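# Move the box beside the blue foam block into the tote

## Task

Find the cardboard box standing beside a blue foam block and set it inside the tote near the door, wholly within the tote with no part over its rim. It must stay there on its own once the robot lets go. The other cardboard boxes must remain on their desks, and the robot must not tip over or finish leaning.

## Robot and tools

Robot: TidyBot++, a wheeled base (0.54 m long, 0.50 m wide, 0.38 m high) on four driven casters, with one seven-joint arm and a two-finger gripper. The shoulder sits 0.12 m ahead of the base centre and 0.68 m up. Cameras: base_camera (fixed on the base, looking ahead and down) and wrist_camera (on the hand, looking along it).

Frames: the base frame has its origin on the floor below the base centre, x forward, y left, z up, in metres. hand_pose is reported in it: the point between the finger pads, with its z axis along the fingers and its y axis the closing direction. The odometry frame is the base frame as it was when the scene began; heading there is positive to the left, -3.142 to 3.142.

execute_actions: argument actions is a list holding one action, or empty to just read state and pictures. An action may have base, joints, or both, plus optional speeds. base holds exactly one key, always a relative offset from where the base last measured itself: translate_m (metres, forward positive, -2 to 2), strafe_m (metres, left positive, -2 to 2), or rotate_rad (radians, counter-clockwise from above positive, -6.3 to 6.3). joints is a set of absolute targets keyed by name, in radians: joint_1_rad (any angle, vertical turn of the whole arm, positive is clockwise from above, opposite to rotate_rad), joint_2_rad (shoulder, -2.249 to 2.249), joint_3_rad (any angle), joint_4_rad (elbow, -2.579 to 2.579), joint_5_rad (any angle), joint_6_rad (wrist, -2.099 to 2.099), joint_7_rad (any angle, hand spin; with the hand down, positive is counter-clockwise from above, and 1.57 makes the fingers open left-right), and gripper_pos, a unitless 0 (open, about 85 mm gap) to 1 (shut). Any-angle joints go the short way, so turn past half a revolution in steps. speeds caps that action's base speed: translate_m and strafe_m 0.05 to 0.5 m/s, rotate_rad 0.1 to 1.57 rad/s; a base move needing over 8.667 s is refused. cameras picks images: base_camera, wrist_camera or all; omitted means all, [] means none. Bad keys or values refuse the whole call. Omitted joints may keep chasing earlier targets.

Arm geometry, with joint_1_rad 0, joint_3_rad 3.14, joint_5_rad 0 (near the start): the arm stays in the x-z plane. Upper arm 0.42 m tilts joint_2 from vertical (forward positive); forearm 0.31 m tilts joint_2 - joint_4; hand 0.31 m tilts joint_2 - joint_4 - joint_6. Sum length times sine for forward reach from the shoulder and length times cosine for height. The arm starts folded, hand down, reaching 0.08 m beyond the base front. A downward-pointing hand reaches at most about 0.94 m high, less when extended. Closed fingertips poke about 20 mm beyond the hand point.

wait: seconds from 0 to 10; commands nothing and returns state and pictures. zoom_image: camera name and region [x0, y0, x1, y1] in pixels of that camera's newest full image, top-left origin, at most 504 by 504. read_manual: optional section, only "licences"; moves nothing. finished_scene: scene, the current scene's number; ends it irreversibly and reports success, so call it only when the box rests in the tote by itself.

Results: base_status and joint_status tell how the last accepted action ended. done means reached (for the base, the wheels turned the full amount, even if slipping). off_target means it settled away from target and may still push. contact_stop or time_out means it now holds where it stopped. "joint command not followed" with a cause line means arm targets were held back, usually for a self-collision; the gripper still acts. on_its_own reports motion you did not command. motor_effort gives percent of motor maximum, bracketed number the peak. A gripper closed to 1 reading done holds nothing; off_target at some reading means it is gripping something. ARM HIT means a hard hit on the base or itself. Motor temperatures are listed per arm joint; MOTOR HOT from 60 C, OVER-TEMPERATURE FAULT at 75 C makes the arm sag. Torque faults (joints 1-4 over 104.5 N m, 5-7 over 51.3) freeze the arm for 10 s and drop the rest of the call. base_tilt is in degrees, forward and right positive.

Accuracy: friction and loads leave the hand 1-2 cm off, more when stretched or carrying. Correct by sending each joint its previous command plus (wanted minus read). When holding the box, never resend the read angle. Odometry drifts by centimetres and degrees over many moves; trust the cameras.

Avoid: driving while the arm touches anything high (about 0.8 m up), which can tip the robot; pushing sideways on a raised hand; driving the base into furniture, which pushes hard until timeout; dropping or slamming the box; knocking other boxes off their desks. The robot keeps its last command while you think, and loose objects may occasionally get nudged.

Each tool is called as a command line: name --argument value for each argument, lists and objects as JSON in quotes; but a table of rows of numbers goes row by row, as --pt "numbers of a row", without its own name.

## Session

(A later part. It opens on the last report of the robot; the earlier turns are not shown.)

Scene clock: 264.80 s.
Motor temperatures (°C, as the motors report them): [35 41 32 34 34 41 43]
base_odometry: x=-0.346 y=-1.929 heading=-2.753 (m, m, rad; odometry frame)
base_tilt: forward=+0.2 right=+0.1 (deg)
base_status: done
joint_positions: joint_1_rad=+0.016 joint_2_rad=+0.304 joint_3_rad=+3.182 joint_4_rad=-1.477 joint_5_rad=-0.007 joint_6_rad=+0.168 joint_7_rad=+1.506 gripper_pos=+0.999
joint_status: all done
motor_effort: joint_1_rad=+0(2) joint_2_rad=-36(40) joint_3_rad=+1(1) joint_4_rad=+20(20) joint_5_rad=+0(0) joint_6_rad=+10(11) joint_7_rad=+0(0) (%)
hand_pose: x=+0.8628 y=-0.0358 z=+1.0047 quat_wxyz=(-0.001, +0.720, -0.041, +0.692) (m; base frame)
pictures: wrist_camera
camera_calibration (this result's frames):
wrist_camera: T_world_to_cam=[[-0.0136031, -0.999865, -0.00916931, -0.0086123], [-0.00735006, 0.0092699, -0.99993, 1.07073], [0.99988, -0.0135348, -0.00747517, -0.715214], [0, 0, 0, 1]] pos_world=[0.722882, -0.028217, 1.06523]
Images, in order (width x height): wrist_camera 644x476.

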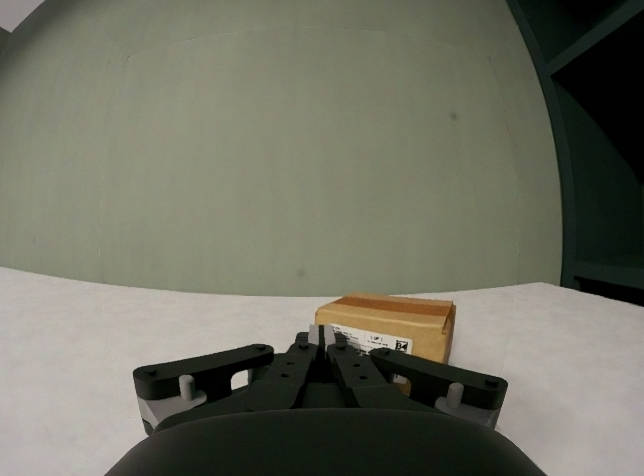

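execute_actions --actions '[{"joints":{"joint_1_rad":0.06}}]' --cameras '[]'

execute_actions --actions '[{"base":{"translate_m":0.06},"speeds":{"translate_m":0.08}}]' --cameras '[]'

execute_actions --actions '[{"base":{"translate_m":-0.15},"joints":{"gripper_pos":0}}]' --cameras '["wrist_camera"]'

Scene clock: 265.87 s.
Motor temperatures (°C, as the motors report them): [35 41 32 34 34 41 43]
base_odometry: x=-0.346 y=-1.929 heading=-2.753 (m, m, rad; odometry frame)
base_tilt: forward=+0.2 right=+0.1 (deg)
base_status: not commanded
joint_positions: joint_1_rad=+0.046 joint_2_rad=+0.304 joint_3_rad=+3.182 joint_4_rad=-1.477 joint_5_rad=-0.007 joint_6_rad=+0.168 joint_7_rad=+1.506 gripper_pos=+0.999
joint_status: all done
motor_effort: joint_1_rad=+0(2) joint_2_rad=-35(36) joint_3_rad=+1(2) joint_4_rad=+19(20) joint_5_rad=+0(0) joint_6_rad=+10(10) joint_7_rad=+0(0) (%)
hand_pose: x=+0.8614 y=-0.0579 z=+1.0047 quat_wxyz=(+0.009, +0.720, -0.052, +0.692) (m; base frame)
pictures: none
No camera images: the call's "cameras" was empty. Leave "cameras" out to get every camera's image.

Scene clock: 267.07 s.
Motor temperatures (°C, as the motors report them): [35 41 32 34 34 41 43]
base_odometry: x=-0.402 y=-1.952 heading=-2.752 (m, m, rad; odometry frame)
base_tilt: forward=+0.2 right=+0.1 (deg)
base_status: done
joint_positions: joint_1_rad=+0.046 joint_2_rad=+0.302 joint_3_rad=+3.182 joint_4_rad=-1.478 joint_5_rad=-0.007 joint_6_rad=+0.169 joint_7_rad=+1.506 gripper_pos=+0.999
joint_status: not commanded
motor_effort: joint_1_rad=+0(2) joint_2_rad=-35(39) joint_3_rad=+1(2) joint_4_rad=+19(20) joint_5_rad=+0(0) joint_6_rad=+10(11) joint_7_rad=+0(0) (%)
hand_pose: x=+0.8607 y=-0.0579 z=+1.0061 quat_wxyz=(+0.009, +0.719, -0.052, +0.693) (m; base frame)
pictures: none
No camera images: the call's "cameras" was empty. Leave "cameras" out to get every camera's image.

Scene clock: 268.43 s.
Motor temperatures (°C, as the motors report them): [35 41 32 34 34 41 43]
base_odometry: x=-0.263 y=-1.895 heading=-2.753 (m, m, rad; odometry frame)
base_tilt: forward=+0.2 right=+0.1 (deg)
base_status: done
joint_positions: joint_1_rad=+0.048 joint_2_rad=+0.296 joint_3_rad=+3.182 joint_4_rad=-1.479 joint_5_rad=-0.007 joint_6_rad=+0.170 joint_7_rad=+1.506 gripper_pos=+0.000
joint_status: all done
motor_effort: joint_1_rad=+0(4) joint_2_rad=-35(39) joint_3_rad=+1(2) joint_4_rad=+20(20) joint_5_rad=+0(1) joint_6_rad=+10(10) joint_7_rad=+0(0) (%)
hand_pose: x=+0.8587 y=-0.0588 z=+1.0095 quat_wxyz=(+0.010, +0.717, -0.053, +0.695) (m; base frame)
pictures: wrist_camera
camera_calibration (this result's frames):
wrist_camera: T_world_to_cam=[[-0.0445732, -0.998962, -0.00937195, -0.00477337], [-0.000371941, 0.00939787, -0.999956, 1.06972], [0.999006, -0.0445677, -0.000790448, -0.719245], [0, 0, 0, 1]] pos_world=[0.718716, -0.0468766, 1.06906]
Images, in order (width x height): wrist_camera 644x476.

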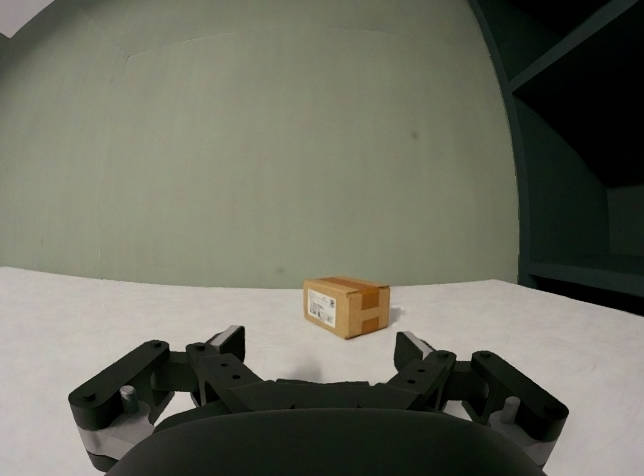

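execute_actions --actions '[{"joints":{"joint_1_rad":0.095}}]' --cameras '[]'

execute_actions --actions '[{"base":{"translate_m":0.13},"speeds":{"translate_m":0.12}}]' --cameras '["wrist_camera"]'

Scene clock: 269.37 s.
Motor temperatures (°C, as the motors report them): [35 41 32 34 34 41 43]
base_odometry: x=-0.263 y=-1.895 heading=-2.753 (m, m, rad; odometry frame)
base_tilt: forward=+0.2 right=+0.1 (deg)
base_status: not commanded
joint_positions: joint_1_rad=+0.077 joint_2_rad=+0.296 joint_3_rad=+3.182 joint_4_rad=-1.479 joint_5_rad=-0.007 joint_6_rad=+0.170 joint_7_rad=+1.506 gripper_pos=+0.000
joint_status: all done
motor_effort: joint_1_rad=+0(2) joint_2_rad=-35(36) joint_3_rad=+1(2) joint_4_rad=+19(19) joint_5_rad=+0(0) joint_6_rad=+10(10) joint_7_rad=+0(0) (%)
hand_pose: x=+0.8567 y=-0.0806 z=+1.0095 quat_wxyz=(+0.020, +0.717, -0.063, +0.694) (m; base frame)
pictures: none
No camera images: the call's "cameras" was empty. Leave "cameras" out to get every camera's image.

Scene clock: 270.97 s.
Motor temperatures (°C, as the motors report them): [35 41 32 34 34 41 43]
base_odometry: x=-0.383 y=-1.945 heading=-2.752 (m, m, rad; odometry frame)
base_tilt: forward=+0.2 right=+0.1 (deg)
base_status: done
joint_positions: joint_1_rad=+0.077 joint_2_rad=+0.298 joint_3_rad=+3.182 joint_4_rad=-1.480 joint_5_rad=-0.007 joint_6_rad=+0.170 joint_7_rad=+1.506 gripper_pos=+0.000
joint_status: not commanded
motor_effort: joint_1_rad=+0(2) joint_2_rad=-36(38) joint_3_rad=+1(2) joint_4_rad=+19(20) joint_5_rad=+0(0) joint_6_rad=+10(10) joint_7_rad=+0(0) (%)
hand_pose: x=+0.8573 y=-0.0807 z=+1.0078 quat_wxyz=(+0.020, +0.717, -0.063, +0.694) (m; base frame)
pictures: wrist_camera
camera_calibration (this result's frames):
wrist_camera: T_world_to_cam=[[-0.0741041, -0.997206, -0.00938126, -0.00125111], [-0.00232354, 0.00957975, -0.999951, 1.0699], [0.997248, -0.0740787, -0.00302694, -0.717453], [0, 0, 0, 1]] pos_world=[0.717872, -0.064645, 1.06766]
Images, in order (width x height): wrist_camera 644x476.

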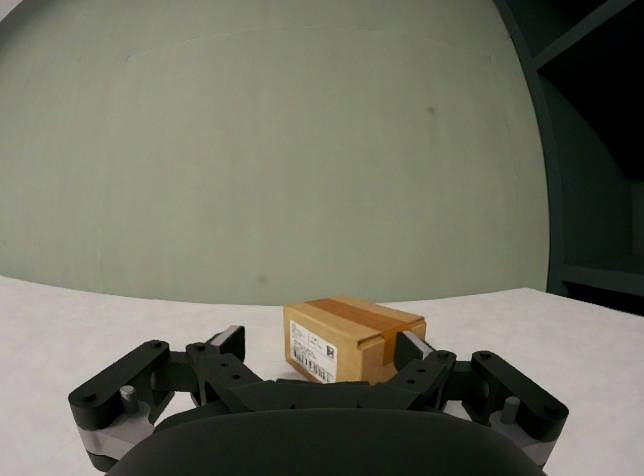

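Need ~1.5 cm right.

execute_actions --actions '[{"base":{"strafe_m":-0.02},"speeds":{"strafe_m":0.05}}]' --cameras '[]'

execute_actions --actions '[{"base":{"translate_m":0.05},"speeds":{"translate_m":0.08}}]' --cameras '["wrist_camera"]'

execute_actions --actions '[{"joints":{"gripper_pos":1}}]' --cameras '["wrist_camera"]'

Scene clock: 272.00 s.
Motor temperatures (°C, as the motors report them): [35 41 32 34 34 41 43]
base_odometry: x=-0.391 y=-1.926 heading=-2.752 (m, m, rad; odometry frame)
base_tilt: forward=+0.2 right=+0.1 (deg)
base_status: done
joint_positions: joint_1_rad=+0.079 joint_2_rad=+0.298 joint_3_rad=+3.181 joint_4_rad=-1.480 joint_5_rad=-0.007 joint_6_rad=+0.170 joint_7_rad=+1.506 gripper_pos=+0.000
joint_status: not commanded
motor_effort: joint_1_rad=+0(3) joint_2_rad=-34(37) joint_3_rad=+1(3) joint_4_rad=+19(20) joint_5_rad=+0(1) joint_6_rad=+10(10) joint_7_rad=-1(0) (%)
hand_pose: x=+0.8572 y=-0.0819 z=+1.0078 quat_wxyz=(+0.021, +0.717, -0.064, +0.694) (m; base frame)
pictures: none
No camera images: the call's "cameras" was empty. Leave "cameras" out to get every camera's image.

Scene clock: 273.07 s.
Motor temperatures (°C, as the motors report them): [35 41 32 34 34 41 43]
base_odometry: x=-0.437 y=-1.945 heading=-2.752 (m, m, rad; odometry frame)
base_tilt: forward=+0.2 right=+0.1 (deg)
base_status: done
joint_positions: joint_1_rad=+0.079 joint_2_rad=+0.299 joint_3_rad=+3.181 joint_4_rad=-1.480 joint_5_rad=-0.007 joint_6_rad=+0.170 joint_7_rad=+1.506 gripper_pos=+0.000
joint_status: not commanded
motor_effort: joint_1_rad=+0(3) joint_2_rad=-35(38) joint_3_rad=+1(2) joint_4_rad=+19(20) joint_5_rad=+0(0) joint_6_rad=+10(10) joint_7_rad=-1(0) (%)
hand_pose: x=+0.8573 y=-0.0821 z=+1.0072 quat_wxyz=(+0.021, +0.717, -0.064, +0.693) (m; base frame)
pictures: wrist_camera
camera_calibration (this result's frames):
wrist_camera: T_world_to_cam=[[-0.0759157, -0.997069, -0.00948761, -0.000964064], [-0.00284306, 0.00973148, -0.999949, 1.06983], [0.99711, -0.0758848, -0.0035735, -0.717044], [0, 0, 0, 1]] pos_world=[0.71794, -0.065785, 1.0672]
Images, in order (width x height): wrist_camera 644x476.

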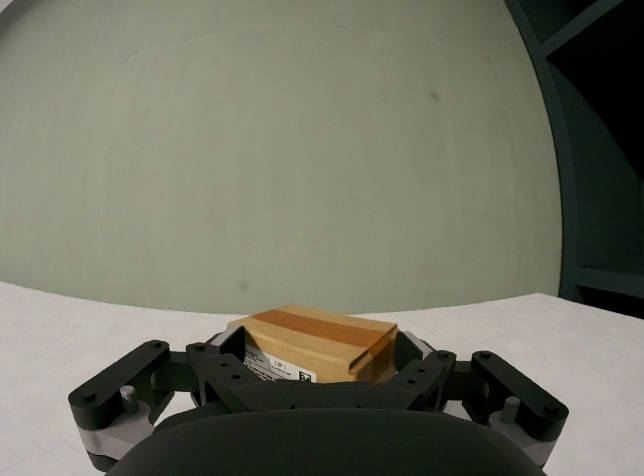

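Scene clock: 274.17 s.
Motor temperatures (°C, as the motors report them): [35 41 32 34 34 41 43]
base_odometry: x=-0.437 y=-1.945 heading=-2.752 (m, m, rad; odometry frame)
base_tilt: forward=+0.2 right=+0.1 (deg)
base_status: not commanded
joint_positions: joint_1_rad=+0.079 joint_2_rad=+0.299 joint_3_rad=+3.181 joint_4_rad=-1.480 joint_5_rad=-0.007 joint_6_rad=+0.170 joint_7_rad=+1.506 gripper_pos=+0.999
joint_status: all done
motor_effort: joint_1_rad=+0(0) joint_2_rad=-35(35) joint_3_rad=+1(0) joint_4_rad=+19(19) joint_5_rad=+0(0) joint_6_rad=+10(11) joint_7_rad=+0(0) (%)
hand_pose: x=+0.8573 y=-0.0821 z=+1.0072 quat_wxyz=(+0.021, +0.717, -0.064, +0.693) (m; base frame)
pictures: wrist_camera
camera_calibration (this result's frames):
wrist_camera: T_world_to_cam=[[-0.0759156, -0.997069, -0.00948756, -0.000964146], [-0.00284335, 0.00973145, -0.999949, 1.06983], [0.99711, -0.0758847, -0.00357379, -0.717044], [0, 0, 0, 1]] pos_world=[0.71794, -0.065785, 1.0672]
Images, in order (width x height): wrist_camera 644x476.

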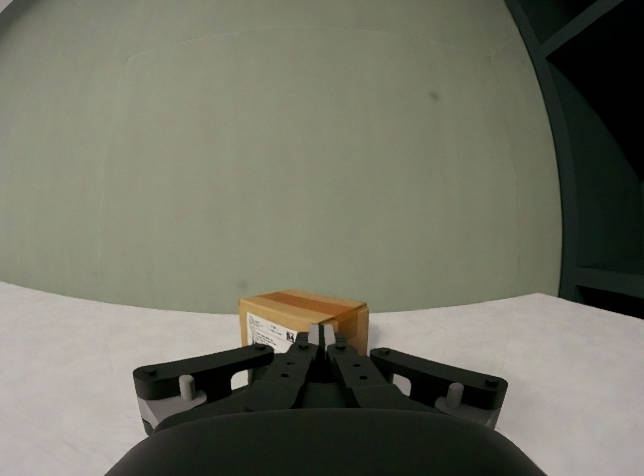

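execute_actions --actions '[{"base":{"translate_m":-0.04},"speeds":{"translate_m":0.1}}]' --cameras '[]'

execute_actions --actions '[{"joints":{"joint_1_rad":-0.04}}]' --cameras '[]'

execute_actions --actions '[{"base":{"translate_m":0.09},"speeds":{"translate_m":0.1}}]' --cameras '["wrist_camera"]'

Scene clock: 275.40 s.
Motor temperatures (°C, as the motors report them): [35 41 32 34 34 41 43]
base_odometry: x=-0.400 y=-1.930 heading=-2.752 (m, m, rad; odometry frame)
base_tilt: forward=+0.2 right=+0.1 (deg)
base_status: done
joint_positions: joint_1_rad=+0.079 joint_2_rad=+0.301 joint_3_rad=+3.181 joint_4_rad=-1.480 joint_5_rad=-0.007 joint_6_rad=+0.170 joint_7_rad=+1.506 gripper_pos=+0.999
joint_status: not commanded
motor_effort: joint_1_rad=-1(2) joint_2_rad=-36(40) joint_3_rad=+0(1) joint_4_rad=+20(21) joint_5_rad=+0(0) joint_6_rad=+10(11) joint_7_rad=+0(1) (%)
hand_pose: x=+0.8579 y=-0.0821 z=+1.0058 quat_wxyz=(+0.021, +0.718, -0.064, +0.693) (m; base frame)
pictures: none
No camera images: the call's "cameras" was empty. Leave "cameras" out to get every camera's image.

Scene clock: 276.47 s.
Motor temperatures (°C, as the motors report them): [35 41 32 34 34 41 43]
base_odometry: x=-0.400 y=-1.930 heading=-2.752 (m, m, rad; odometry frame)
base_tilt: forward=+0.2 right=+0.1 (deg)
base_status: not commanded
joint_positions: joint_1_rad=-0.031 joint_2_rad=+0.301 joint_3_rad=+3.178 joint_4_rad=-1.480 joint_5_rad=-0.007 joint_6_rad=+0.170 joint_7_rad=+1.506 gripper_pos=+0.999
joint_status: all done
motor_effort: joint_1_rad=+0(3) joint_2_rad=-36(37) joint_3_rad=+0(3) joint_4_rad=+19(20) joint_5_rad=+0(0) joint_6_rad=+10(11) joint_7_rad=+0(0) (%)
hand_pose: x=+0.8625 y=+0.0022 z=+1.0058 quat_wxyz=(-0.019, +0.721, -0.023, +0.693) (m; base frame)
pictures: none
No camera images: the call's "cameras" was empty. Leave "cameras" out to get every camera's image.

Scene clock: 278.07 s.
Motor temperatures (°C, as the motors report them): [35 41 32 34 34 41 43]
base_odometry: x=-0.484 y=-1.964 heading=-2.752 (m, m, rad; odometry frame)
base_tilt: forward=+0.2 right=+0.1 (deg)
base_status: done
joint_positions: joint_1_rad=-0.032 joint_2_rad=+0.288 joint_3_rad=+3.178 joint_4_rad=-1.484 joint_5_rad=-0.007 joint_6_rad=+0.172 joint_7_rad=+1.506 gripper_pos=+0.999
joint_status: not commanded
motor_effort: joint_1_rad=+0(4) joint_2_rad=-32(39) joint_3_rad=+1(4) joint_4_rad=+20(21) joint_5_rad=+0(0) joint_6_rad=+11(12) joint_7_rad=+0(0) (%)
hand_pose: x=+0.8580 y=+0.0020 z=+1.0135 quat_wxyz=(-0.019, +0.717, -0.023, +0.697) (m; base frame)
pictures: wrist_camera
camera_calibration (this result's frames):
wrist_camera: T_world_to_cam=[[0.0380599, -0.999221, -0.0104667, -0.0138298], [0.00516165, 0.0106707, -0.99993, 1.06843], [0.999262, 0.0380032, 0.00556376, -0.722671], [0, 0, 0, 1]] pos_world=[0.717149, 0.0022438, 1.07223]
Images, in order (width x height): wrist_camera 644x476.

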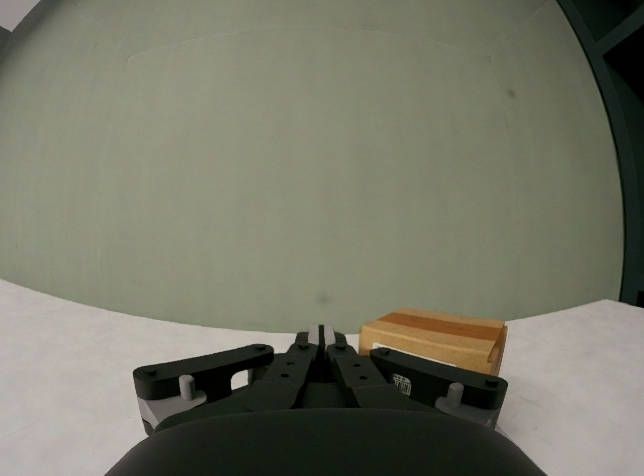

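execute_actions --actions '[{"joints":{"joint_1_rad":0.03}}]' --cameras '[]'

execute_actions --actions '[{"base":{"translate_m":-0.1},"speeds":{"translate_m":0.06}}]' --cameras '["wrist_camera"]'

Scene clock: 279.10 s.
Motor temperatures (°C, as the motors report them): [35 41 32 34 34 41 43]
base_odometry: x=-0.484 y=-1.964 heading=-2.752 (m, m, rad; odometry frame)
base_tilt: forward=+0.2 right=+0.1 (deg)
base_status: not commanded
joint_positions: joint_1_rad=+0.016 joint_2_rad=+0.289 joint_3_rad=+3.179 joint_4_rad=-1.484 joint_5_rad=-0.007 joint_6_rad=+0.172 joint_7_rad=+1.506 gripper_pos=+0.999
joint_status: all done
motor_effort: joint_1_rad=+0(2) joint_2_rad=-35(36) joint_3_rad=+1(2) joint_4_rad=+19(20) joint_5_rad=+0(0) joint_6_rad=+10(10) joint_7_rad=+0(0) (%)
hand_pose: x=+0.8577 y=-0.0335 z=+1.0126 quat_wxyz=(-0.003, +0.716, -0.041, +0.696) (m; base frame)
pictures: none
No camera images: the call's "cameras" was empty. Leave "cameras" out to get every camera's image.

Scene clock: 281.17 s.
Motor temperatures (°C, as the motors report them): [35 41 32 34 34 41 43]
base_odometry: x=-0.391 y=-1.926 heading=-2.752 (m, m, rad; odometry frame)
base_tilt: forward=+0.2 right=+0.1 (deg)
base_status: done
joint_positions: joint_1_rad=+0.016 joint_2_rad=+0.293 joint_3_rad=+3.179 joint_4_rad=-1.484 joint_5_rad=-0.007 joint_6_rad=+0.172 joint_7_rad=+1.506 gripper_pos=+0.999
joint_status: not commanded
motor_effort: joint_1_rad=+0(2) joint_2_rad=-35(38) joint_3_rad=+0(0) joint_4_rad=+19(20) joint_5_rad=+0(0) joint_6_rad=+10(10) joint_7_rad=+0(0) (%)
hand_pose: x=+0.8590 y=-0.0335 z=+1.0097 quat_wxyz=(-0.002, +0.718, -0.041, +0.695) (m; base frame)
pictures: wrist_camera
camera_calibration (this result's frames):
wrist_camera: T_world_to_cam=[[-0.0101322, -0.999897, -0.0101752, -0.00829481], [0.000553796, 0.0101701, -0.999948, 1.06893], [0.999949, -0.0101373, 0.000450693, -0.719284], [0, 0, 0, 1]] pos_world=[0.718571, -0.0264567, 1.06912]
Images, in order (width x height): wrist_camera 644x476.

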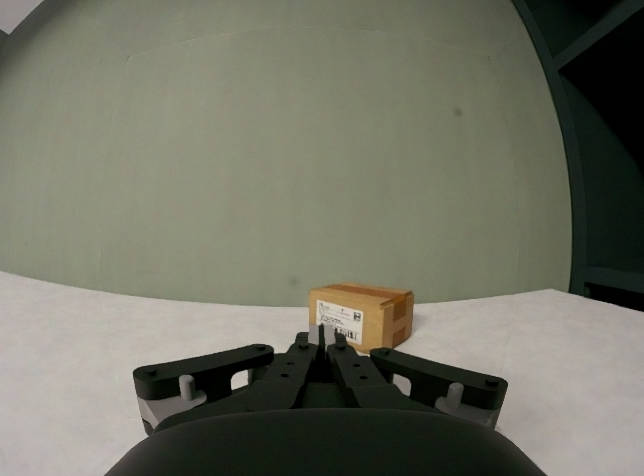

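execute_actions --actions '[{"base":{"translate_m":0.085},"speeds":{"translate_m":0.07}}]' --cameras '["wrist_camera"]'

execute_actions --actions '[{"base":{"translate_m":-0.13},"joints":{"gripper_pos":0}}]' --cameras '["wrist_camera"]'

Scene clock: 283.13 s.
Motor temperatures (°C, as the motors report them): [35 41 32 34 34 41 43]
base_odometry: x=-0.470 y=-1.958 heading=-2.752 (m, m, rad; odometry frame)
base_tilt: forward=+0.2 right=+0.1 (deg)
base_status: done
joint_positions: joint_1_rad=+0.016 joint_2_rad=+0.295 joint_3_rad=+3.179 joint_4_rad=-1.484 joint_5_rad=-0.007 joint_6_rad=+0.173 joint_7_rad=+1.506 gripper_pos=+0.999
joint_status: not commanded
motor_effort: joint_1_rad=+0(1) joint_2_rad=-36(38) joint_3_rad=+1(1) joint_4_rad=+20(21) joint_5_rad=+0(0) joint_6_rad=+10(11) joint_7_rad=+0(0) (%)
hand_pose: x=+0.8597 y=-0.0335 z=+1.0080 quat_wxyz=(-0.002, +0.718, -0.041, +0.694) (m; base frame)
pictures: wrist_camera
camera_calibration (this result's frames):
wrist_camera: T_world_to_cam=[[-0.010154, -0.999897, -0.0101789, -0.0082939], [-0.00149213, 0.0101946, -0.999947, 1.06902], [0.999947, -0.0101382, -0.00159549, -0.717936], [0, 0, 0, 1]] pos_world=[0.719409, -0.0264699, 1.06774]
Images, in order (width x height): wrist_camera 644x476.

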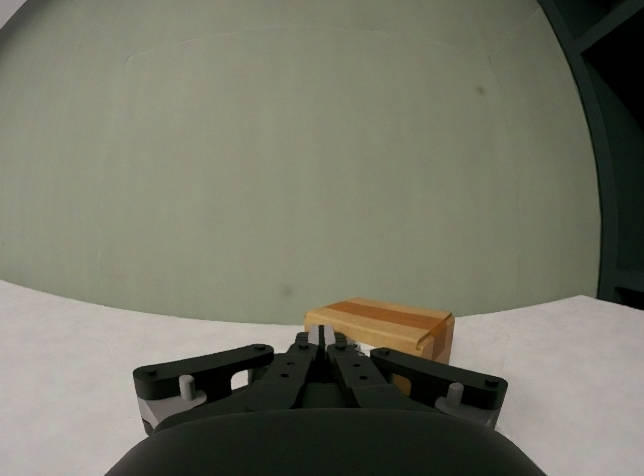

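Scene clock: 284.43 s.
Motor temperatures (°C, as the motors report them): [35 41 32 34 34 41 43]
base_odometry: x=-0.350 y=-1.908 heading=-2.752 (m, m, rad; odometry frame)
base_tilt: forward=+0.2 right=+0.1 (deg)
base_status: done
joint_positions: joint_1_rad=+0.016 joint_2_rad=+0.296 joint_3_rad=+3.179 joint_4_rad=-1.484 joint_5_rad=-0.007 joint_6_rad=+0.173 joint_7_rad=+1.506 gripper_pos=+0.000
joint_status: all done
motor_effort: joint_1_rad=+0(3) joint_2_rad=-36(39) joint_3_rad=+1(3) joint_4_rad=+20(20) joint_5_rad=+0(0) joint_6_rad=+10(11) joint_7_rad=+0(1) (%)
hand_pose: x=+0.8598 y=-0.0342 z=+1.0076 quat_wxyz=(-0.002, +0.719, -0.041, +0.694) (m; base frame)
pictures: wrist_camera
camera_calibration (this result's frames):
wrist_camera: T_world_to_cam=[[-0.0110545, -0.999887, -0.010192, -0.00817792], [-0.0020037, 0.0102148, -0.999946, 1.06908], [0.999937, -0.0110335, -0.0021164, -0.71758], [0, 0, 0, 1]] pos_world=[0.719587, -0.0270148, 1.06742]
Images, in order (width x height): wrist_camera 644x476.

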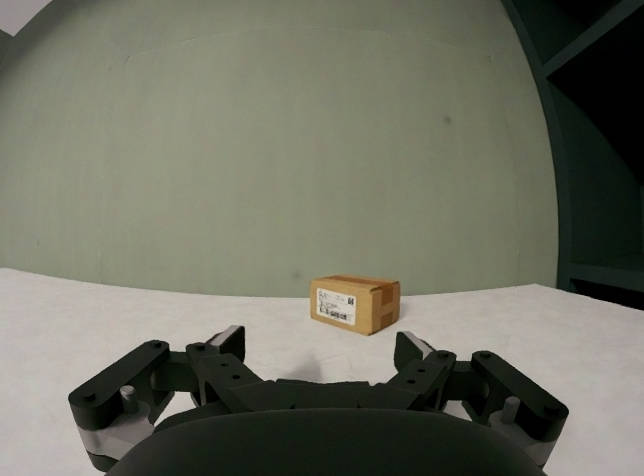

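execute_actions --actions '[{"base":{"translate_m":-0.2},"joints":{"joint_1_rad":-0.33}}]' --cameras '["wrist_camera"]'

Scene clock: 286.30 s.
Motor temperatures (°C, as the motors report them): [35 41 32 34 34 41 43]
base_odometry: x=-0.165 y=-1.832 heading=-2.752 (m, m, rad; odometry frame)
base_tilt: forward=+0.2 right=+0.1 (deg)
base_status: done
joint_positions: joint_1_rad=-0.321 joint_2_rad=+0.296 joint_3_rad=+3.175 joint_4_rad=-1.484 joint_5_rad=-0.007 joint_6_rad=+0.173 joint_7_rad=+1.506 gripper_pos=+0.000
joint_status: all done
motor_effort: joint_1_rad=+0(3) joint_2_rad=-35(39) joint_3_rad=+1(3) joint_4_rad=+19(20) joint_5_rad=+0(0) joint_6_rad=+10(10) joint_7_rad=+0(0) (%)
hand_pose: x=+0.8288 y=+0.2150 z=+1.0076 quat_wxyz=(-0.120, +0.715, +0.081, +0.684) (m; base frame)
pictures: wrist_camera
camera_calibration (this result's frames):
wrist_camera: T_world_to_cam=[[0.323767, -0.946069, -0.0113231, -0.0472522], [-0.00566418, 0.0100294, -0.999934, 1.06946], [0.94612, 0.32381, -0.00211152, -0.711165], [0, 0, 0, 1]] pos_world=[0.694204, 0.174852, 1.06735]
Images, in order (width x height): wrist_camera 644x476.

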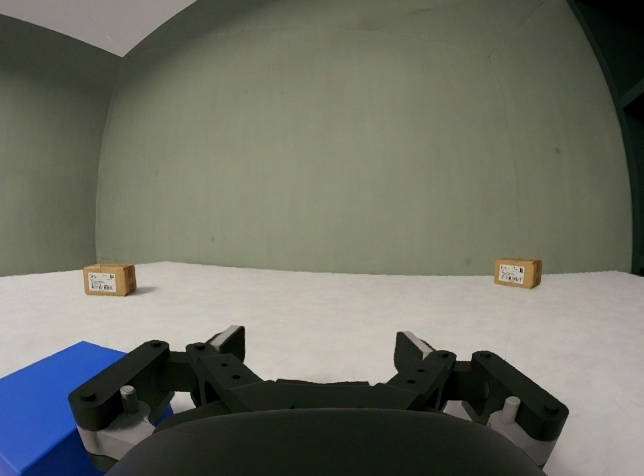

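execute_actions --actions '[{"joints":{"joint_2_rad":0.1,"joint_4_rad":-1.3,"joint_6_rad":-0.3}}]' --cameras '[]'

execute_actions --actions '[{"base":{"translate_m":-0.3},"joints":{"joint_1_rad":-0.45,"joint_6_rad":-0.6}}]' --cameras '["wrist_camera"]'

Scene clock: 288.10 s.
Motor temperatures (°C, as the motors report them): [35 41 32 34 34 41 43]
base_odometry: x=-0.165 y=-1.832 heading=-2.752 (m, m, rad; odometry frame)
base_tilt: forward=+0.2 right=+0.0 (deg)
base_status: not commanded
joint_positions: joint_1_rad=-0.321 joint_2_rad=+0.094 joint_3_rad=+3.175 joint_4_rad=-1.311 joint_5_rad=-0.007 joint_6_rad=-0.266 joint_7_rad=+1.506 gripper_pos=+0.000
joint_status: all done
motor_effort: joint_1_rad=+0(0) joint_2_rad=-28(38) joint_3_rad=+1(0) joint_4_rad=+20(22) joint_5_rad=+0(0) joint_6_rad=+10(11) joint_7_rad=-1(0) (%)
hand_pose: x=+0.7506 y=+0.1900 z=+1.1214 quat_wxyz=(-0.119, +0.737, +0.082, +0.660) (m; base frame)
pictures: none
No camera images: the call's "cameras" was empty. Leave "cameras" out to get every camera's image.

Scene clock: 289.93 s.
Motor temperatures (°C, as the motors report them): [35 41 32 34 34 41 43]
base_odometry: x=+0.113 y=-1.718 heading=-2.752 (m, m, rad; odometry frame)
base_tilt: forward=+0.2 right=+0.1 (deg)
base_status: done
joint_positions: joint_1_rad=-0.435 joint_2_rad=+0.093 joint_3_rad=+3.177 joint_4_rad=-1.311 joint_5_rad=-0.007 joint_6_rad=-0.575 joint_7_rad=+1.506 gripper_pos=+0.000
joint_status: all done
motor_effort: joint_1_rad=+0(2) joint_2_rad=-27(30) joint_3_rad=+0(2) joint_4_rad=+19(20) joint_5_rad=+0(0) joint_6_rad=+10(10) joint_7_rad=-1(0) (%)
hand_pose: x=+0.7028 y=+0.2504 z=+1.0292 quat_wxyz=(-0.128, +0.824, +0.139, +0.534) (m; base frame)
pictures: wrist_camera
camera_calibration (this result's frames):
wrist_camera: T_world_to_cam=[[0.42102, -0.906476, -0.0323032, -0.0294775], [-0.343829, -0.126536, -0.930468, 1.2904], [0.839359, 0.402853, -0.364946, -0.174734], [0, 0, 0, 1]] pos_world=[0.602752, 0.206954, 1.13596]
Images, in order (width x height): wrist_camera 644x476.

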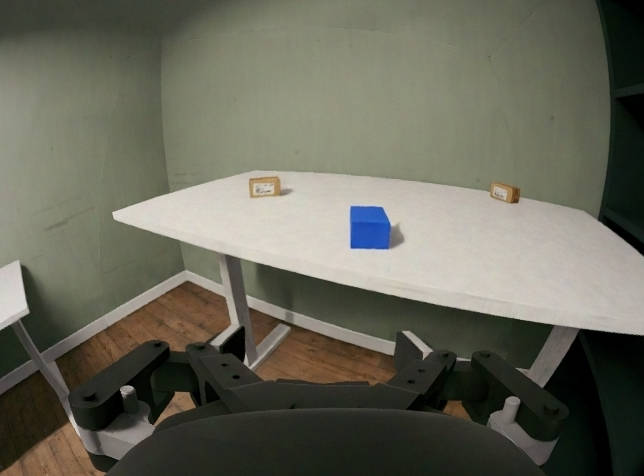

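execute_actions --actions '[{"joints":{"joint_1_rad":-0.335,"joint_2_rad":0.3,"joint_4_rad":-1.5,"joint_6_rad":0.2}}]' --cameras '["wrist_camera"]'

Scene clock: 291.67 s.
Motor temperatures (°C, as the motors report them): [35 41 32 34 34 41 43]
base_odometry: x=+0.113 y=-1.718 heading=-2.752 (m, m, rad; odometry frame)
base_tilt: forward=+0.2 right=+0.1 (deg)
base_status: not commanded
joint_positions: joint_1_rad=-0.353 joint_2_rad=+0.305 joint_3_rad=+3.177 joint_4_rad=-1.484 joint_5_rad=-0.007 joint_6_rad=+0.173 joint_7_rad=+1.506 gripper_pos=+0.000
joint_status: all done
motor_effort: joint_1_rad=+0(2) joint_2_rad=-35(38) joint_3_rad=+0(0) joint_4_rad=+19(21) joint_5_rad=+0(1) joint_6_rad=+10(10) joint_7_rad=-1(1) (%)
hand_pose: x=+0.8246 y=+0.2379 z=+1.0004 quat_wxyz=(-0.130, +0.717, +0.093, +0.678) (m; base frame)
pictures: wrist_camera
camera_calibration (this result's frames):
wrist_camera: T_world_to_cam=[[0.35252, -0.935742, -0.0108024, -0.051025], [-0.0148169, 0.00596079, -0.999872, 1.07054], [0.935687, 0.352635, -0.0117635, -0.703283], [0, 0, 0, 1]] pos_world=[0.691902, 0.193875, 1.06157]
Images, in order (width x height): wrist_camera 644x476.

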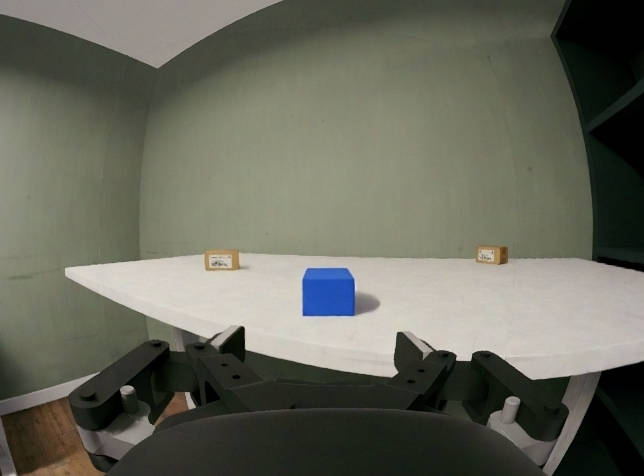

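execute_actions --actions '[{"base":{"strafe_m":0.064}}]' --cameras '[]'

execute_actions --actions '[{"base":{"translate_m":0.174},"speeds":{"translate_m":0.15}}]' --cameras '["wrist_camera"]'

execute_actions --actions '[{"joints":{"gripper_pos":1}}]' --cameras '["wrist_camera"]'

Scene clock: 311.03 s.
Motor temperatures (°C, as the motors report them): [35 41 32 34 34 41 43]
base_odometry: x=+0.137 y=-1.777 heading=-2.751 (m, m, rad; odometry frame)
base_tilt: forward=+0.2 right=+0.0 (deg)
base_status: done
joint_positions: joint_1_rad=-0.348 joint_2_rad=+0.305 joint_3_rad=+3.175 joint_4_rad=-1.484 joint_5_rad=-0.007 joint_6_rad=+0.173 joint_7_rad=+1.506 gripper_pos=+0.000
joint_status: not commanded
motor_effort: joint_1_rad=+1(4) joint_2_rad=-36(37) joint_3_rad=+1(3) joint_4_rad=+19(20) joint_5_rad=+0(0) joint_6_rad=+10(10) joint_7_rad=-1(0) (%)
hand_pose: x=+0.8252 y=+0.2356 z=+1.0008 quat_wxyz=(-0.129, +0.717, +0.092, +0.679) (m; base frame)
pictures: none
No camera images: the call's "cameras" was empty. Leave "cameras" out to get every camera's image.

Scene clock: 312.83 s.
Motor temperatures (°C, as the motors report them): [35 41 32 34 34 41 43]
base_odometry: x=-0.024 y=-1.844 heading=-2.751 (m, m, rad; odometry frame)
base_tilt: forward=+0.2 right=+0.1 (deg)
base_status: done
joint_positions: joint_1_rad=-0.348 joint_2_rad=+0.303 joint_3_rad=+3.175 joint_4_rad=-1.485 joint_5_rad=-0.007 joint_6_rad=+0.173 joint_7_rad=+1.506 gripper_pos=+0.000
joint_status: not commanded
motor_effort: joint_1_rad=+0(1) joint_2_rad=-36(38) joint_3_rad=+0(2) joint_4_rad=+20(20) joint_5_rad=+1(0) joint_6_rad=+10(11) joint_7_rad=-1(1) (%)
hand_pose: x=+0.8245 y=+0.2353 z=+1.0025 quat_wxyz=(-0.129, +0.716, +0.091, +0.680) (m; base frame)
pictures: wrist_camera
camera_calibration (this result's frames):
wrist_camera: T_world_to_cam=[[0.34986, -0.936731, -0.0115247, -0.0502156], [-0.0124036, 0.00766917, -0.999894, 1.07025], [0.93672, 0.349966, -0.00893572, -0.7053], [0, 0, 0, 1]] pos_world=[0.691512, 0.191584, 1.06326]
Images, in order (width x height): wrist_camera 644x476.

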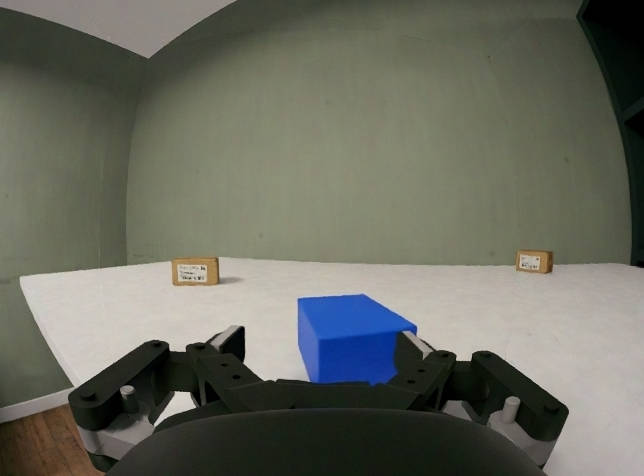

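Scene clock: 313.93 s.
Motor temperatures (°C, as the motors report them): [35 41 32 34 34 41 43]
base_odometry: x=-0.024 y=-1.844 heading=-2.751 (m, m, rad; odometry frame)
base_tilt: forward=+0.2 right=+0.1 (deg)
base_status: not commanded
joint_positions: joint_1_rad=-0.348 joint_2_rad=+0.302 joint_3_rad=+3.175 joint_4_rad=-1.485 joint_5_rad=-0.007 joint_6_rad=+0.173 joint_7_rad=+1.506 gripper_pos=+0.995
joint_status: all done
motor_effort: joint_1_rad=+0(2) joint_2_rad=-34(36) joint_3_rad=+0(2) joint_4_rad=+19(19) joint_5_rad=+0(0) joint_6_rad=+9(10) joint_7_rad=+0(0) (%)
hand_pose: x=+0.8244 y=+0.2349 z=+1.0031 quat_wxyz=(-0.129, +0.716, +0.091, +0.680) (m; base frame)
pictures: wrist_camera
camera_calibration (this result's frames):
wrist_camera: T_world_to_cam=[[0.349328, -0.936931, -0.0114337, -0.0502158], [-0.011596, 0.00787867, -0.999902, 1.07013], [0.936929, 0.349426, -0.00811245, -0.705912], [0, 0, 0, 1]] pos_world=[0.69134, 0.191184, 1.06372]
Images, in order (width x height): wrist_camera 644x476.

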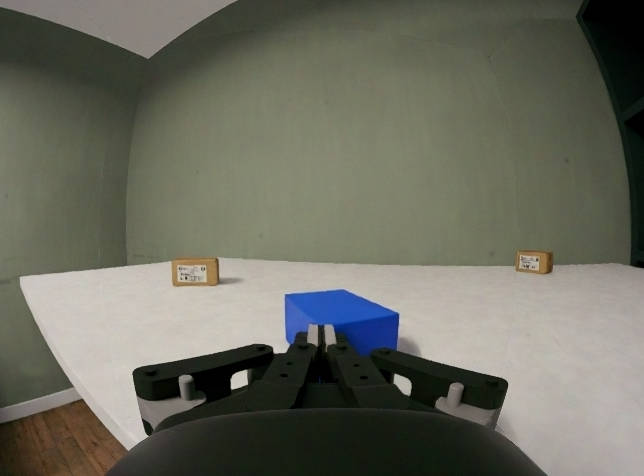

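execute_actions --actions '[{"joints":{"gripper_pos":0,"joint_1_rad":-0.31}}]' --cameras '[]'

execute_actions --actions '[{"base":{"translate_m":0.06},"speeds":{"translate_m":0.1}}]' --cameras '["wrist_camera"]'

execute_actions --actions '[{"joints":{"gripper_pos":1}}]' --cameras '["wrist_camera"]'

Scene clock: 315.30 s.
Motor temperatures (°C, as the motors report them): [35 41 32 34 34 41 43]
base_odometry: x=-0.024 y=-1.844 heading=-2.751 (m, m, rad; odometry frame)
base_tilt: forward=+0.2 right=+0.1 (deg)
base_status: not commanded
joint_positions: joint_1_rad=-0.331 joint_2_rad=+0.302 joint_3_rad=+3.175 joint_4_rad=-1.485 joint_5_rad=-0.007 joint_6_rad=+0.173 joint_7_rad=+1.506 gripper_pos=+0.000
joint_status: all done
motor_effort: joint_1_rad=+0(2) joint_2_rad=-35(36) joint_3_rad=+1(2) joint_4_rad=+19(19) joint_5_rad=+0(0) joint_6_rad=+10(11) joint_7_rad=-1(0) (%)
hand_pose: x=+0.8283 y=+0.2228 z=+1.0031 quat_wxyz=(-0.123, +0.717, +0.085, +0.681) (m; base frame)
pictures: none
No camera images: the call's "cameras" was empty. Leave "cameras" out to get every camera's image.

Scene clock: 316.43 s.
Motor temperatures (°C, as the motors report them): [35 41 32 34 34 41 43]
base_odometry: x=-0.079 y=-1.867 heading=-2.751 (m, m, rad; odometry frame)
base_tilt: forward=+0.2 right=+0.1 (deg)
base_status: done
joint_positions: joint_1_rad=-0.330 joint_2_rad=+0.300 joint_3_rad=+3.175 joint_4_rad=-1.485 joint_5_rad=-0.007 joint_6_rad=+0.173 joint_7_rad=+1.506 gripper_pos=+0.000
joint_status: not commanded
motor_effort: joint_1_rad=+0(3) joint_2_rad=-36(38) joint_3_rad=+1(3) joint_4_rad=+20(20) joint_5_rad=+0(0) joint_6_rad=+10(10) joint_7_rad=-1(0) (%)
hand_pose: x=+0.8278 y=+0.2222 z=+1.0047 quat_wxyz=(-0.123, +0.716, +0.085, +0.682) (m; base frame)
pictures: wrist_camera
camera_calibration (this result's frames):
wrist_camera: T_world_to_cam=[[0.33281, -0.942926, -0.0112707, -0.048362], [-0.00932045, 0.00866227, -0.999919, 1.06986], [0.942948, 0.332888, -0.00590561, -0.708148], [0, 0, 0, 1]] pos_world=[0.693813, 0.180865, 1.06504]
Images, in order (width x height): wrist_camera 644x476.

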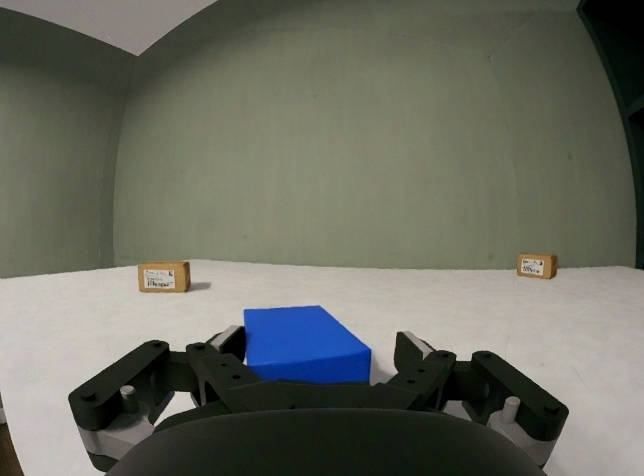

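Scene clock: 317.53 s.
Motor temperatures (°C, as the motors report them): [35 41 32 34 34 41 43]
base_odometry: x=-0.079 y=-1.867 heading=-2.751 (m, m, rad; odometry frame)
base_tilt: forward=+0.2 right=+0.1 (deg)
base_status: not commanded
joint_positions: joint_1_rad=-0.330 joint_2_rad=+0.299 joint_3_rad=+3.175 joint_4_rad=-1.485 joint_5_rad=-0.007 joint_6_rad=+0.173 joint_7_rad=+1.506 gripper_pos=+0.357
joint_status: gripper_pos off_target (ended at +0.357, target +1.000)
motor_effort: joint_1_rad=+1(2) joint_2_rad=-34(35) joint_3_rad=+2(3) joint_4_rad=+18(19) joint_5_rad=+0(0) joint_6_rad=+9(10) joint_7_rad=+0(0) (%)
hand_pose: x=+0.8276 y=+0.2219 z=+1.0054 quat_wxyz=(-0.123, +0.716, +0.085, +0.682) (m; base frame)
pictures: wrist_camera
camera_calibration (this result's frames):
wrist_camera: T_world_to_cam=[[0.332535, -0.943024, -0.0112545, -0.0483448], [-0.00835043, 0.00898896, -0.999925, 1.06965], [0.943054, 0.332604, -0.00488551, -0.708929], [0, 0, 0, 1]] pos_world=[0.693567, 0.180587, 1.06556]
Images, in order (width x height): wrist_camera 644x476.

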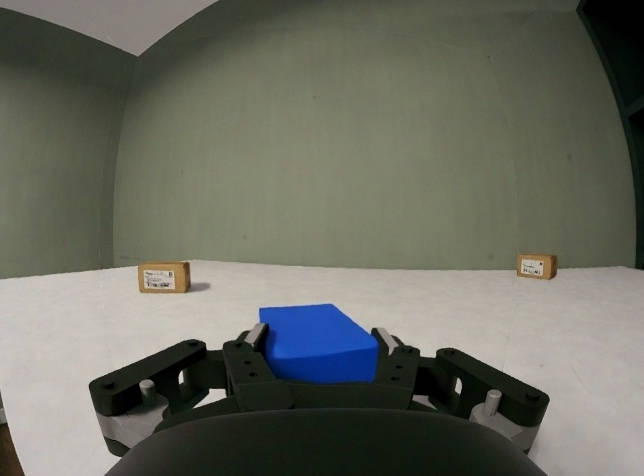

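execute_actions --actions '[{"joints":{"joint_1_rad":0.16,"joint_2_rad":0.33,"joint_4_rad":-1.2,"joint_6_rad":0.0}}]' --cameras '[]'

execute_actions --actions '[{"base":{"translate_m":0.3},"speeds":{"translate_m":0.2}}]' --cameras '["wrist_camera"]'

Scene clock: 319.47 s.
Motor temperatures (°C, as the motors report them): [35 41 32 34 34 41 43]
base_odometry: x=-0.079 y=-1.867 heading=-2.751 (m, m, rad; odometry frame)
base_tilt: forward=+0.2 right=+0.1 (deg)
base_status: not commanded
joint_positions: joint_1_rad=+0.148 joint_2_rad=+0.318 joint_3_rad=+3.180 joint_4_rad=-1.225 joint_5_rad=-0.007 joint_6_rad=+0.032 joint_7_rad=+1.506 gripper_pos=+0.357
joint_status: all done
motor_effort: joint_1_rad=+0(4) joint_2_rad=-38(39) joint_3_rad=+1(4) joint_4_rad=+20(21) joint_5_rad=+0(0) joint_6_rad=+11(11) joint_7_rad=+0(0) (%)
hand_pose: x=+0.8641 y=-0.1324 z=+1.1088 quat_wxyz=(+0.045, +0.681, -0.083, +0.726) (m; base frame)
pictures: none
No camera images: the call's "cameras" was empty. Leave "cameras" out to get every camera's image.

Scene clock: 321.70 s.
Motor temperatures (°C, as the motors report them): [35 41 32 34 34 41 43]
base_odometry: x=-0.357 y=-1.981 heading=-2.751 (m, m, rad; odometry frame)
base_tilt: forward=+0.2 right=+0.1 (deg)
base_status: done
joint_positions: joint_1_rad=+0.148 joint_2_rad=+0.332 joint_3_rad=+3.180 joint_4_rad=-1.225 joint_5_rad=-0.007 joint_6_rad=+0.029 joint_7_rad=+1.506 gripper_pos=+0.357
joint_status: not commanded
motor_effort: joint_1_rad=+0(1) joint_2_rad=-37(40) joint_3_rad=+1(0) joint_4_rad=+20(21) joint_5_rad=+0(0) joint_6_rad=+10(11) joint_7_rad=+0(0) (%)
hand_pose: x=+0.8699 y=-0.1332 z=+1.0978 quat_wxyz=(+0.045, +0.686, -0.084, +0.721) (m; base frame)
pictures: wrist_camera
camera_calibration (this result's frames):
wrist_camera: T_world_to_cam=[[-0.139964, -0.990143, -0.00525876, 0.0018492], [0.0776668, -0.0056838, -0.996963, 1.08555], [0.987106, -0.139947, 0.0776967, -0.822228], [0, 0, 0, 1]] pos_world=[0.727574, -0.107068, 1.14615]
Images, in order (width x height): wrist_camera 644x476.

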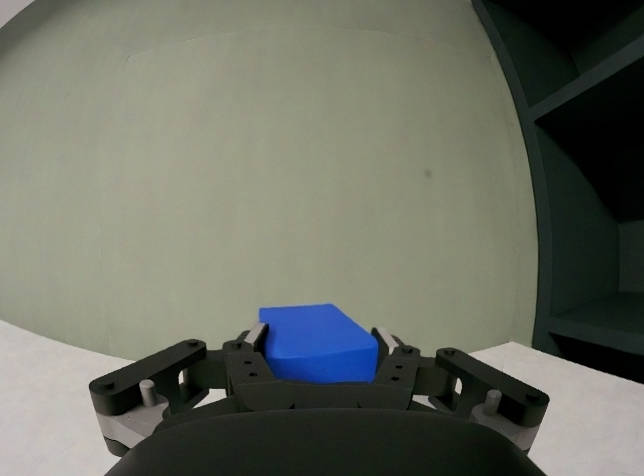

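execute_actions --actions '[{"base":{"translate_m":0.105},"speeds":{"translate_m":0.1}}]' --cameras '[]'

execute_actions --actions '[{"joints":{"joint_6_rad":-0.3}}]' --cameras '["wrist_camera"]'

Scene clock: 323.40 s.
Motor temperatures (°C, as the motors report them): [35 41 32 34 34 41 43]
base_odometry: x=-0.454 y=-2.022 heading=-2.751 (m, m, rad; odometry frame)
base_tilt: forward=+0.2 right=+0.1 (deg)
base_status: done
joint_positions: joint_1_rad=+0.148 joint_2_rad=+0.333 joint_3_rad=+3.180 joint_4_rad=-1.224 joint_5_rad=-0.007 joint_6_rad=+0.028 joint_7_rad=+1.506 gripper_pos=+0.357
joint_status: not commanded
motor_effort: joint_1_rad=+0(2) joint_2_rad=-38(41) joint_3_rad=+1(0) joint_4_rad=+20(21) joint_5_rad=+0(0) joint_6_rad=+10(11) joint_7_rad=+0(1) (%)
hand_pose: x=+0.8707 y=-0.1333 z=+1.0964 quat_wxyz=(+0.045, +0.687, -0.084, +0.720) (m; base frame)
pictures: none
No camera images: the call's "cameras" was empty. Leave "cameras" out to get every camera's image.

Scene clock: 324.17 s.
Motor temperatures (°C, as the motors report them): [35 41 32 34 34 41 43]
base_odometry: x=-0.454 y=-2.022 heading=-2.751 (m, m, rad; odometry frame)
base_tilt: forward=+0.2 right=+0.1 (deg)
base_status: not commanded
joint_positions: joint_1_rad=+0.148 joint_2_rad=+0.300 joint_3_rad=+3.180 joint_4_rad=-1.186 joint_5_rad=-0.007 joint_6_rad=-0.248 joint_7_rad=+1.506 gripper_pos=+0.357
joint_status: all done
motor_effort: joint_1_rad=+0(1) joint_2_rad=-30(37) joint_3_rad=+1(1) joint_4_rad=+16(20) joint_5_rad=+0(1) joint_6_rad=+5(11) joint_7_rad=+0(0) (%)
hand_pose: x=+0.8525 y=-0.1306 z=+1.0604 quat_wxyz=(+0.041, +0.756, -0.093, +0.646) (m; base frame)
pictures: wrist_camera
camera_calibration (this result's frames):
wrist_camera: T_world_to_cam=[[-0.143046, -0.989601, -0.0150821, 0.0149102], [-0.124041, 0.0330446, -0.991727, 1.22107], [0.981912, -0.139992, -0.127478, -0.579734], [0, 0, 0, 1]] pos_world=[0.722844, -0.106753, 1.13729]
Images, in order (width x height): wrist_camera 644x476.

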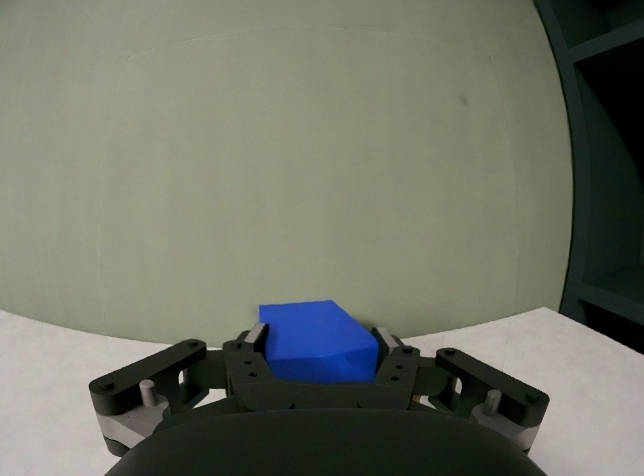

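Contact. Drag.

execute_actions --actions '[{"base":{"translate_m":-0.3},"speeds":{"translate_m":0.08}}]' --cameras '[]'

execute_actions --actions '[{"joints":{"joint_6_rad":0.1}}]' --cameras '[]'

execute_actions --actions '[{"joints":{"joint_1_rad":-0.25}}]' --cameras '[]'

execute_actions --actions '[{"joints":{"joint_6_rad":-0.3}}]' --cameras '[]'

execute_actions --actions '[{"joints":{"gripper_pos":0}}]' --cameras '[]'

execute_actions --actions '[{"joints":{"joint_6_rad":0.1}}]' --cameras '[]'

execute_actions --actions '[{"base":{"translate_m":-0.22},"joints":{"joint_1_rad":0.15,"joint_2_rad":0.3,"joint_4_rad":-1.5,"joint_6_rad":0.2}}]' --cameras '["wrist_camera"]'

Scene clock: 328.77 s.
Motor temperatures (°C, as the motors report them): [35 41 32 34 34 41 43]
base_odometry: x=-0.176 y=-1.907 heading=-2.750 (m, m, rad; odometry frame)
base_tilt: forward=+0.2 right=+0.1 (deg)
base_status: done
joint_positions: joint_1_rad=+0.148 joint_2_rad=+0.300 joint_3_rad=+3.180 joint_4_rad=-1.186 joint_5_rad=-0.007 joint_6_rad=-0.248 joint_7_rad=+1.506 gripper_pos=+0.357
joint_status: not commanded
motor_effort: joint_1_rad=+0(2) joint_2_rad=-30(34) joint_3_rad=+1(1) joint_4_rad=+16(16) joint_5_rad=+0(0) joint_6_rad=+6(6) joint_7_rad=-1(1) (%)
hand_pose: x=+0.8526 y=-0.1307 z=+1.0601 quat_wxyz=(+0.041, +0.756, -0.093, +0.646) (m; base frame)
pictures: none
No camera images: the call's "cameras" was empty. Leave "cameras" out to get every camera's image.

Scene clock: 329.60 s.
Motor temperatures (°C, as the motors report them): [35 41 32 34 34 41 43]
base_odometry: x=-0.176 y=-1.907 heading=-2.750 (m, m, rad; odometry frame)
base_tilt: forward=+0.2 right=+0.1 (deg)
base_status: not commanded
joint_positions: joint_1_rad=+0.148 joint_2_rad=+0.331 joint_3_rad=+3.180 joint_4_rad=-1.196 joint_5_rad=-0.007 joint_6_rad=+0.084 joint_7_rad=+1.506 gripper_pos=+0.357
joint_status: all done
motor_effort: joint_1_rad=+0(1) joint_2_rad=-38(40) joint_3_rad=+1(0) joint_4_rad=+20(21) joint_5_rad=+0(0) joint_6_rad=+10(11) joint_7_rad=+0(0) (%)
hand_pose: x=+0.8674 y=-0.1324 z=+1.1329 quat_wxyz=(+0.047, +0.656, -0.080, +0.749) (m; base frame)
pictures: none
No camera images: the call's "cameras" was empty. Leave "cameras" out to get every camera's image.

Scene clock: 331.17 s.
Motor temperatures (°C, as the motors report them): [35 41 32 34 34 41 43]
base_odometry: x=-0.176 y=-1.907 heading=-2.750 (m, m, rad; odometry frame)
base_tilt: forward=+0.2 right=+0.1 (deg)
base_status: not commanded
joint_positions: joint_1_rad=-0.241 joint_2_rad=+0.331 joint_3_rad=+3.176 joint_4_rad=-1.196 joint_5_rad=-0.007 joint_6_rad=+0.084 joint_7_rad=+1.506 gripper_pos=+0.357
joint_status: all done
motor_effort: joint_1_rad=+0(3) joint_2_rad=-38(39) joint_3_rad=+0(3) joint_4_rad=+20(20) joint_5_rad=+0(0) joint_6_rad=+10(11) joint_7_rad=+0(0) (%)
hand_pose: x=+0.8613 y=+0.1632 z=+1.1329 quat_wxyz=(-0.101, +0.659, +0.049, +0.744) (m; base frame)
pictures: none
No camera images: the call's "cameras" was empty. Leave "cameras" out to get every camera's image.

Scene clock: 332.13 s.
Motor temperatures (°C, as the motors report them): [35 41 32 34 34 41 43]
base_odometry: x=-0.176 y=-1.907 heading=-2.750 (m, m, rad; odometry frame)
base_tilt: forward=+0.2 right=+0.1 (deg)
base_status: not commanded
joint_positions: joint_1_rad=-0.241 joint_2_rad=+0.327 joint_3_rad=+3.176 joint_4_rad=-1.197 joint_5_rad=-0.007 joint_6_rad=-0.287 joint_7_rad=+1.506 gripper_pos=+0.357
joint_status: all done
motor_effort: joint_1_rad=+0(3) joint_2_rad=-37(40) joint_3_rad=+1(3) joint_4_rad=+20(22) joint_5_rad=+0(1) joint_6_rad=+10(12) joint_7_rad=+0(1) (%)
hand_pose: x=+0.8534 y=+0.1609 z=+1.0210 quat_wxyz=(-0.082, +0.784, +0.058, +0.612) (m; base frame)
pictures: none
No camera images: the call's "cameras" was empty. Leave "cameras" out to get every camera's image.

Scene clock: 333.23 s.
Motor temperatures (°C, as the motors report them): [35 41 32 34 34 41 43]
base_odometry: x=-0.176 y=-1.907 heading=-2.750 (m, m, rad; odometry frame)
base_tilt: forward=+0.2 right=+0.1 (deg)
base_status: not commanded
joint_positions: joint_1_rad=-0.241 joint_2_rad=+0.327 joint_3_rad=+3.176 joint_4_rad=-1.197 joint_5_rad=-0.007 joint_6_rad=-0.287 joint_7_rad=+1.506 gripper_pos=+0.000
joint_status: all done
motor_effort: joint_1_rad=+0(0) joint_2_rad=-37(38) joint_3_rad=+1(0) joint_4_rad=+20(20) joint_5_rad=+0(0) joint_6_rad=+10(11) joint_7_rad=+0(0) (%)
hand_pose: x=+0.8534 y=+0.1609 z=+1.0210 quat_wxyz=(-0.082, +0.784, +0.058, +0.612) (m; base frame)
pictures: none
No camera images: the call's "cameras" was empty. Leave "cameras" out to get every camera's image.

Scene clock: 334.10 s.
Motor temperatures (°C, as the motors report them): [35 41 32 34 34 41 43]
base_odometry: x=-0.176 y=-1.907 heading=-2.750 (m, m, rad; odometry frame)
base_tilt: forward=+0.2 right=+0.1 (deg)
base_status: not commanded
joint_positions: joint_1_rad=-0.241 joint_2_rad=+0.325 joint_3_rad=+3.176 joint_4_rad=-1.197 joint_5_rad=-0.007 joint_6_rad=+0.089 joint_7_rad=+1.506 gripper_pos=+0.000
joint_status: all done
motor_effort: joint_1_rad=+0(0) joint_2_rad=-37(39) joint_3_rad=+0(1) joint_4_rad=+20(22) joint_5_rad=+0(0) joint_6_rad=+10(11) joint_7_rad=+0(1) (%)
hand_pose: x=+0.8584 y=+0.1625 z=+1.1385 quat_wxyz=(-0.101, +0.655, +0.049, +0.747) (m; base frame)
pictures: none
No camera images: the call's "cameras" was empty. Leave "cameras" out to get every camera's image.

Scene clock: 335.77 s.
Motor temperatures (°C, as the motors report them): [35 41 32 34 34 41 43]
base_odometry: x=+0.027 y=-1.823 heading=-2.749 (m, m, rad; odometry frame)
base_tilt: forward=+0.2 right=+0.1 (deg)
base_status: done
joint_positions: joint_1_rad=+0.142 joint_2_rad=+0.307 joint_3_rad=+3.182 joint_4_rad=-1.479 joint_5_rad=-0.007 joint_6_rad=+0.166 joint_7_rad=+1.506 gripper_pos=+0.000
joint_status: all done
motor_effort: joint_1_rad=+0(3) joint_2_rad=-35(41) joint_3_rad=+1(2) joint_4_rad=+19(21) joint_5_rad=+0(1) joint_6_rad=+10(11) joint_7_rad=+0(0) (%)
hand_pose: x=+0.8535 y=-0.1288 z=+1.0003 quat_wxyz=(+0.042, +0.719, -0.087, +0.688) (m; base frame)
pictures: wrist_camera
camera_calibration (this result's frames):
wrist_camera: T_world_to_cam=[[-0.138741, -0.990285, -0.00935978, 0.00648456], [-0.0135235, 0.0113448, -0.999844, 1.07258], [0.990236, -0.138593, -0.0149661, -0.707598], [0, 0, 0, 1]] pos_world=[0.716094, -0.103815, 1.06189]
Images, in order (width x height): wrist_camera 644x476.

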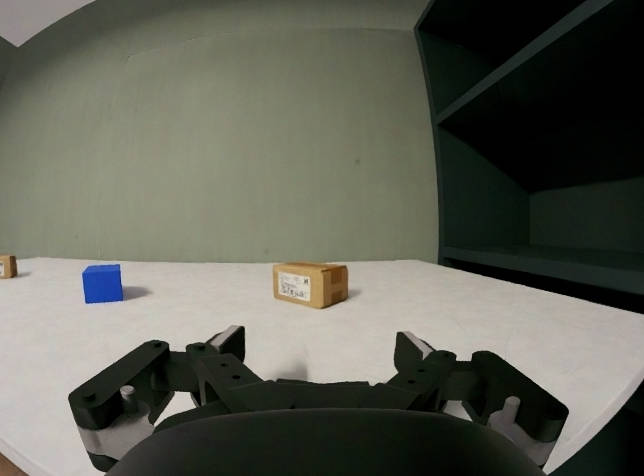

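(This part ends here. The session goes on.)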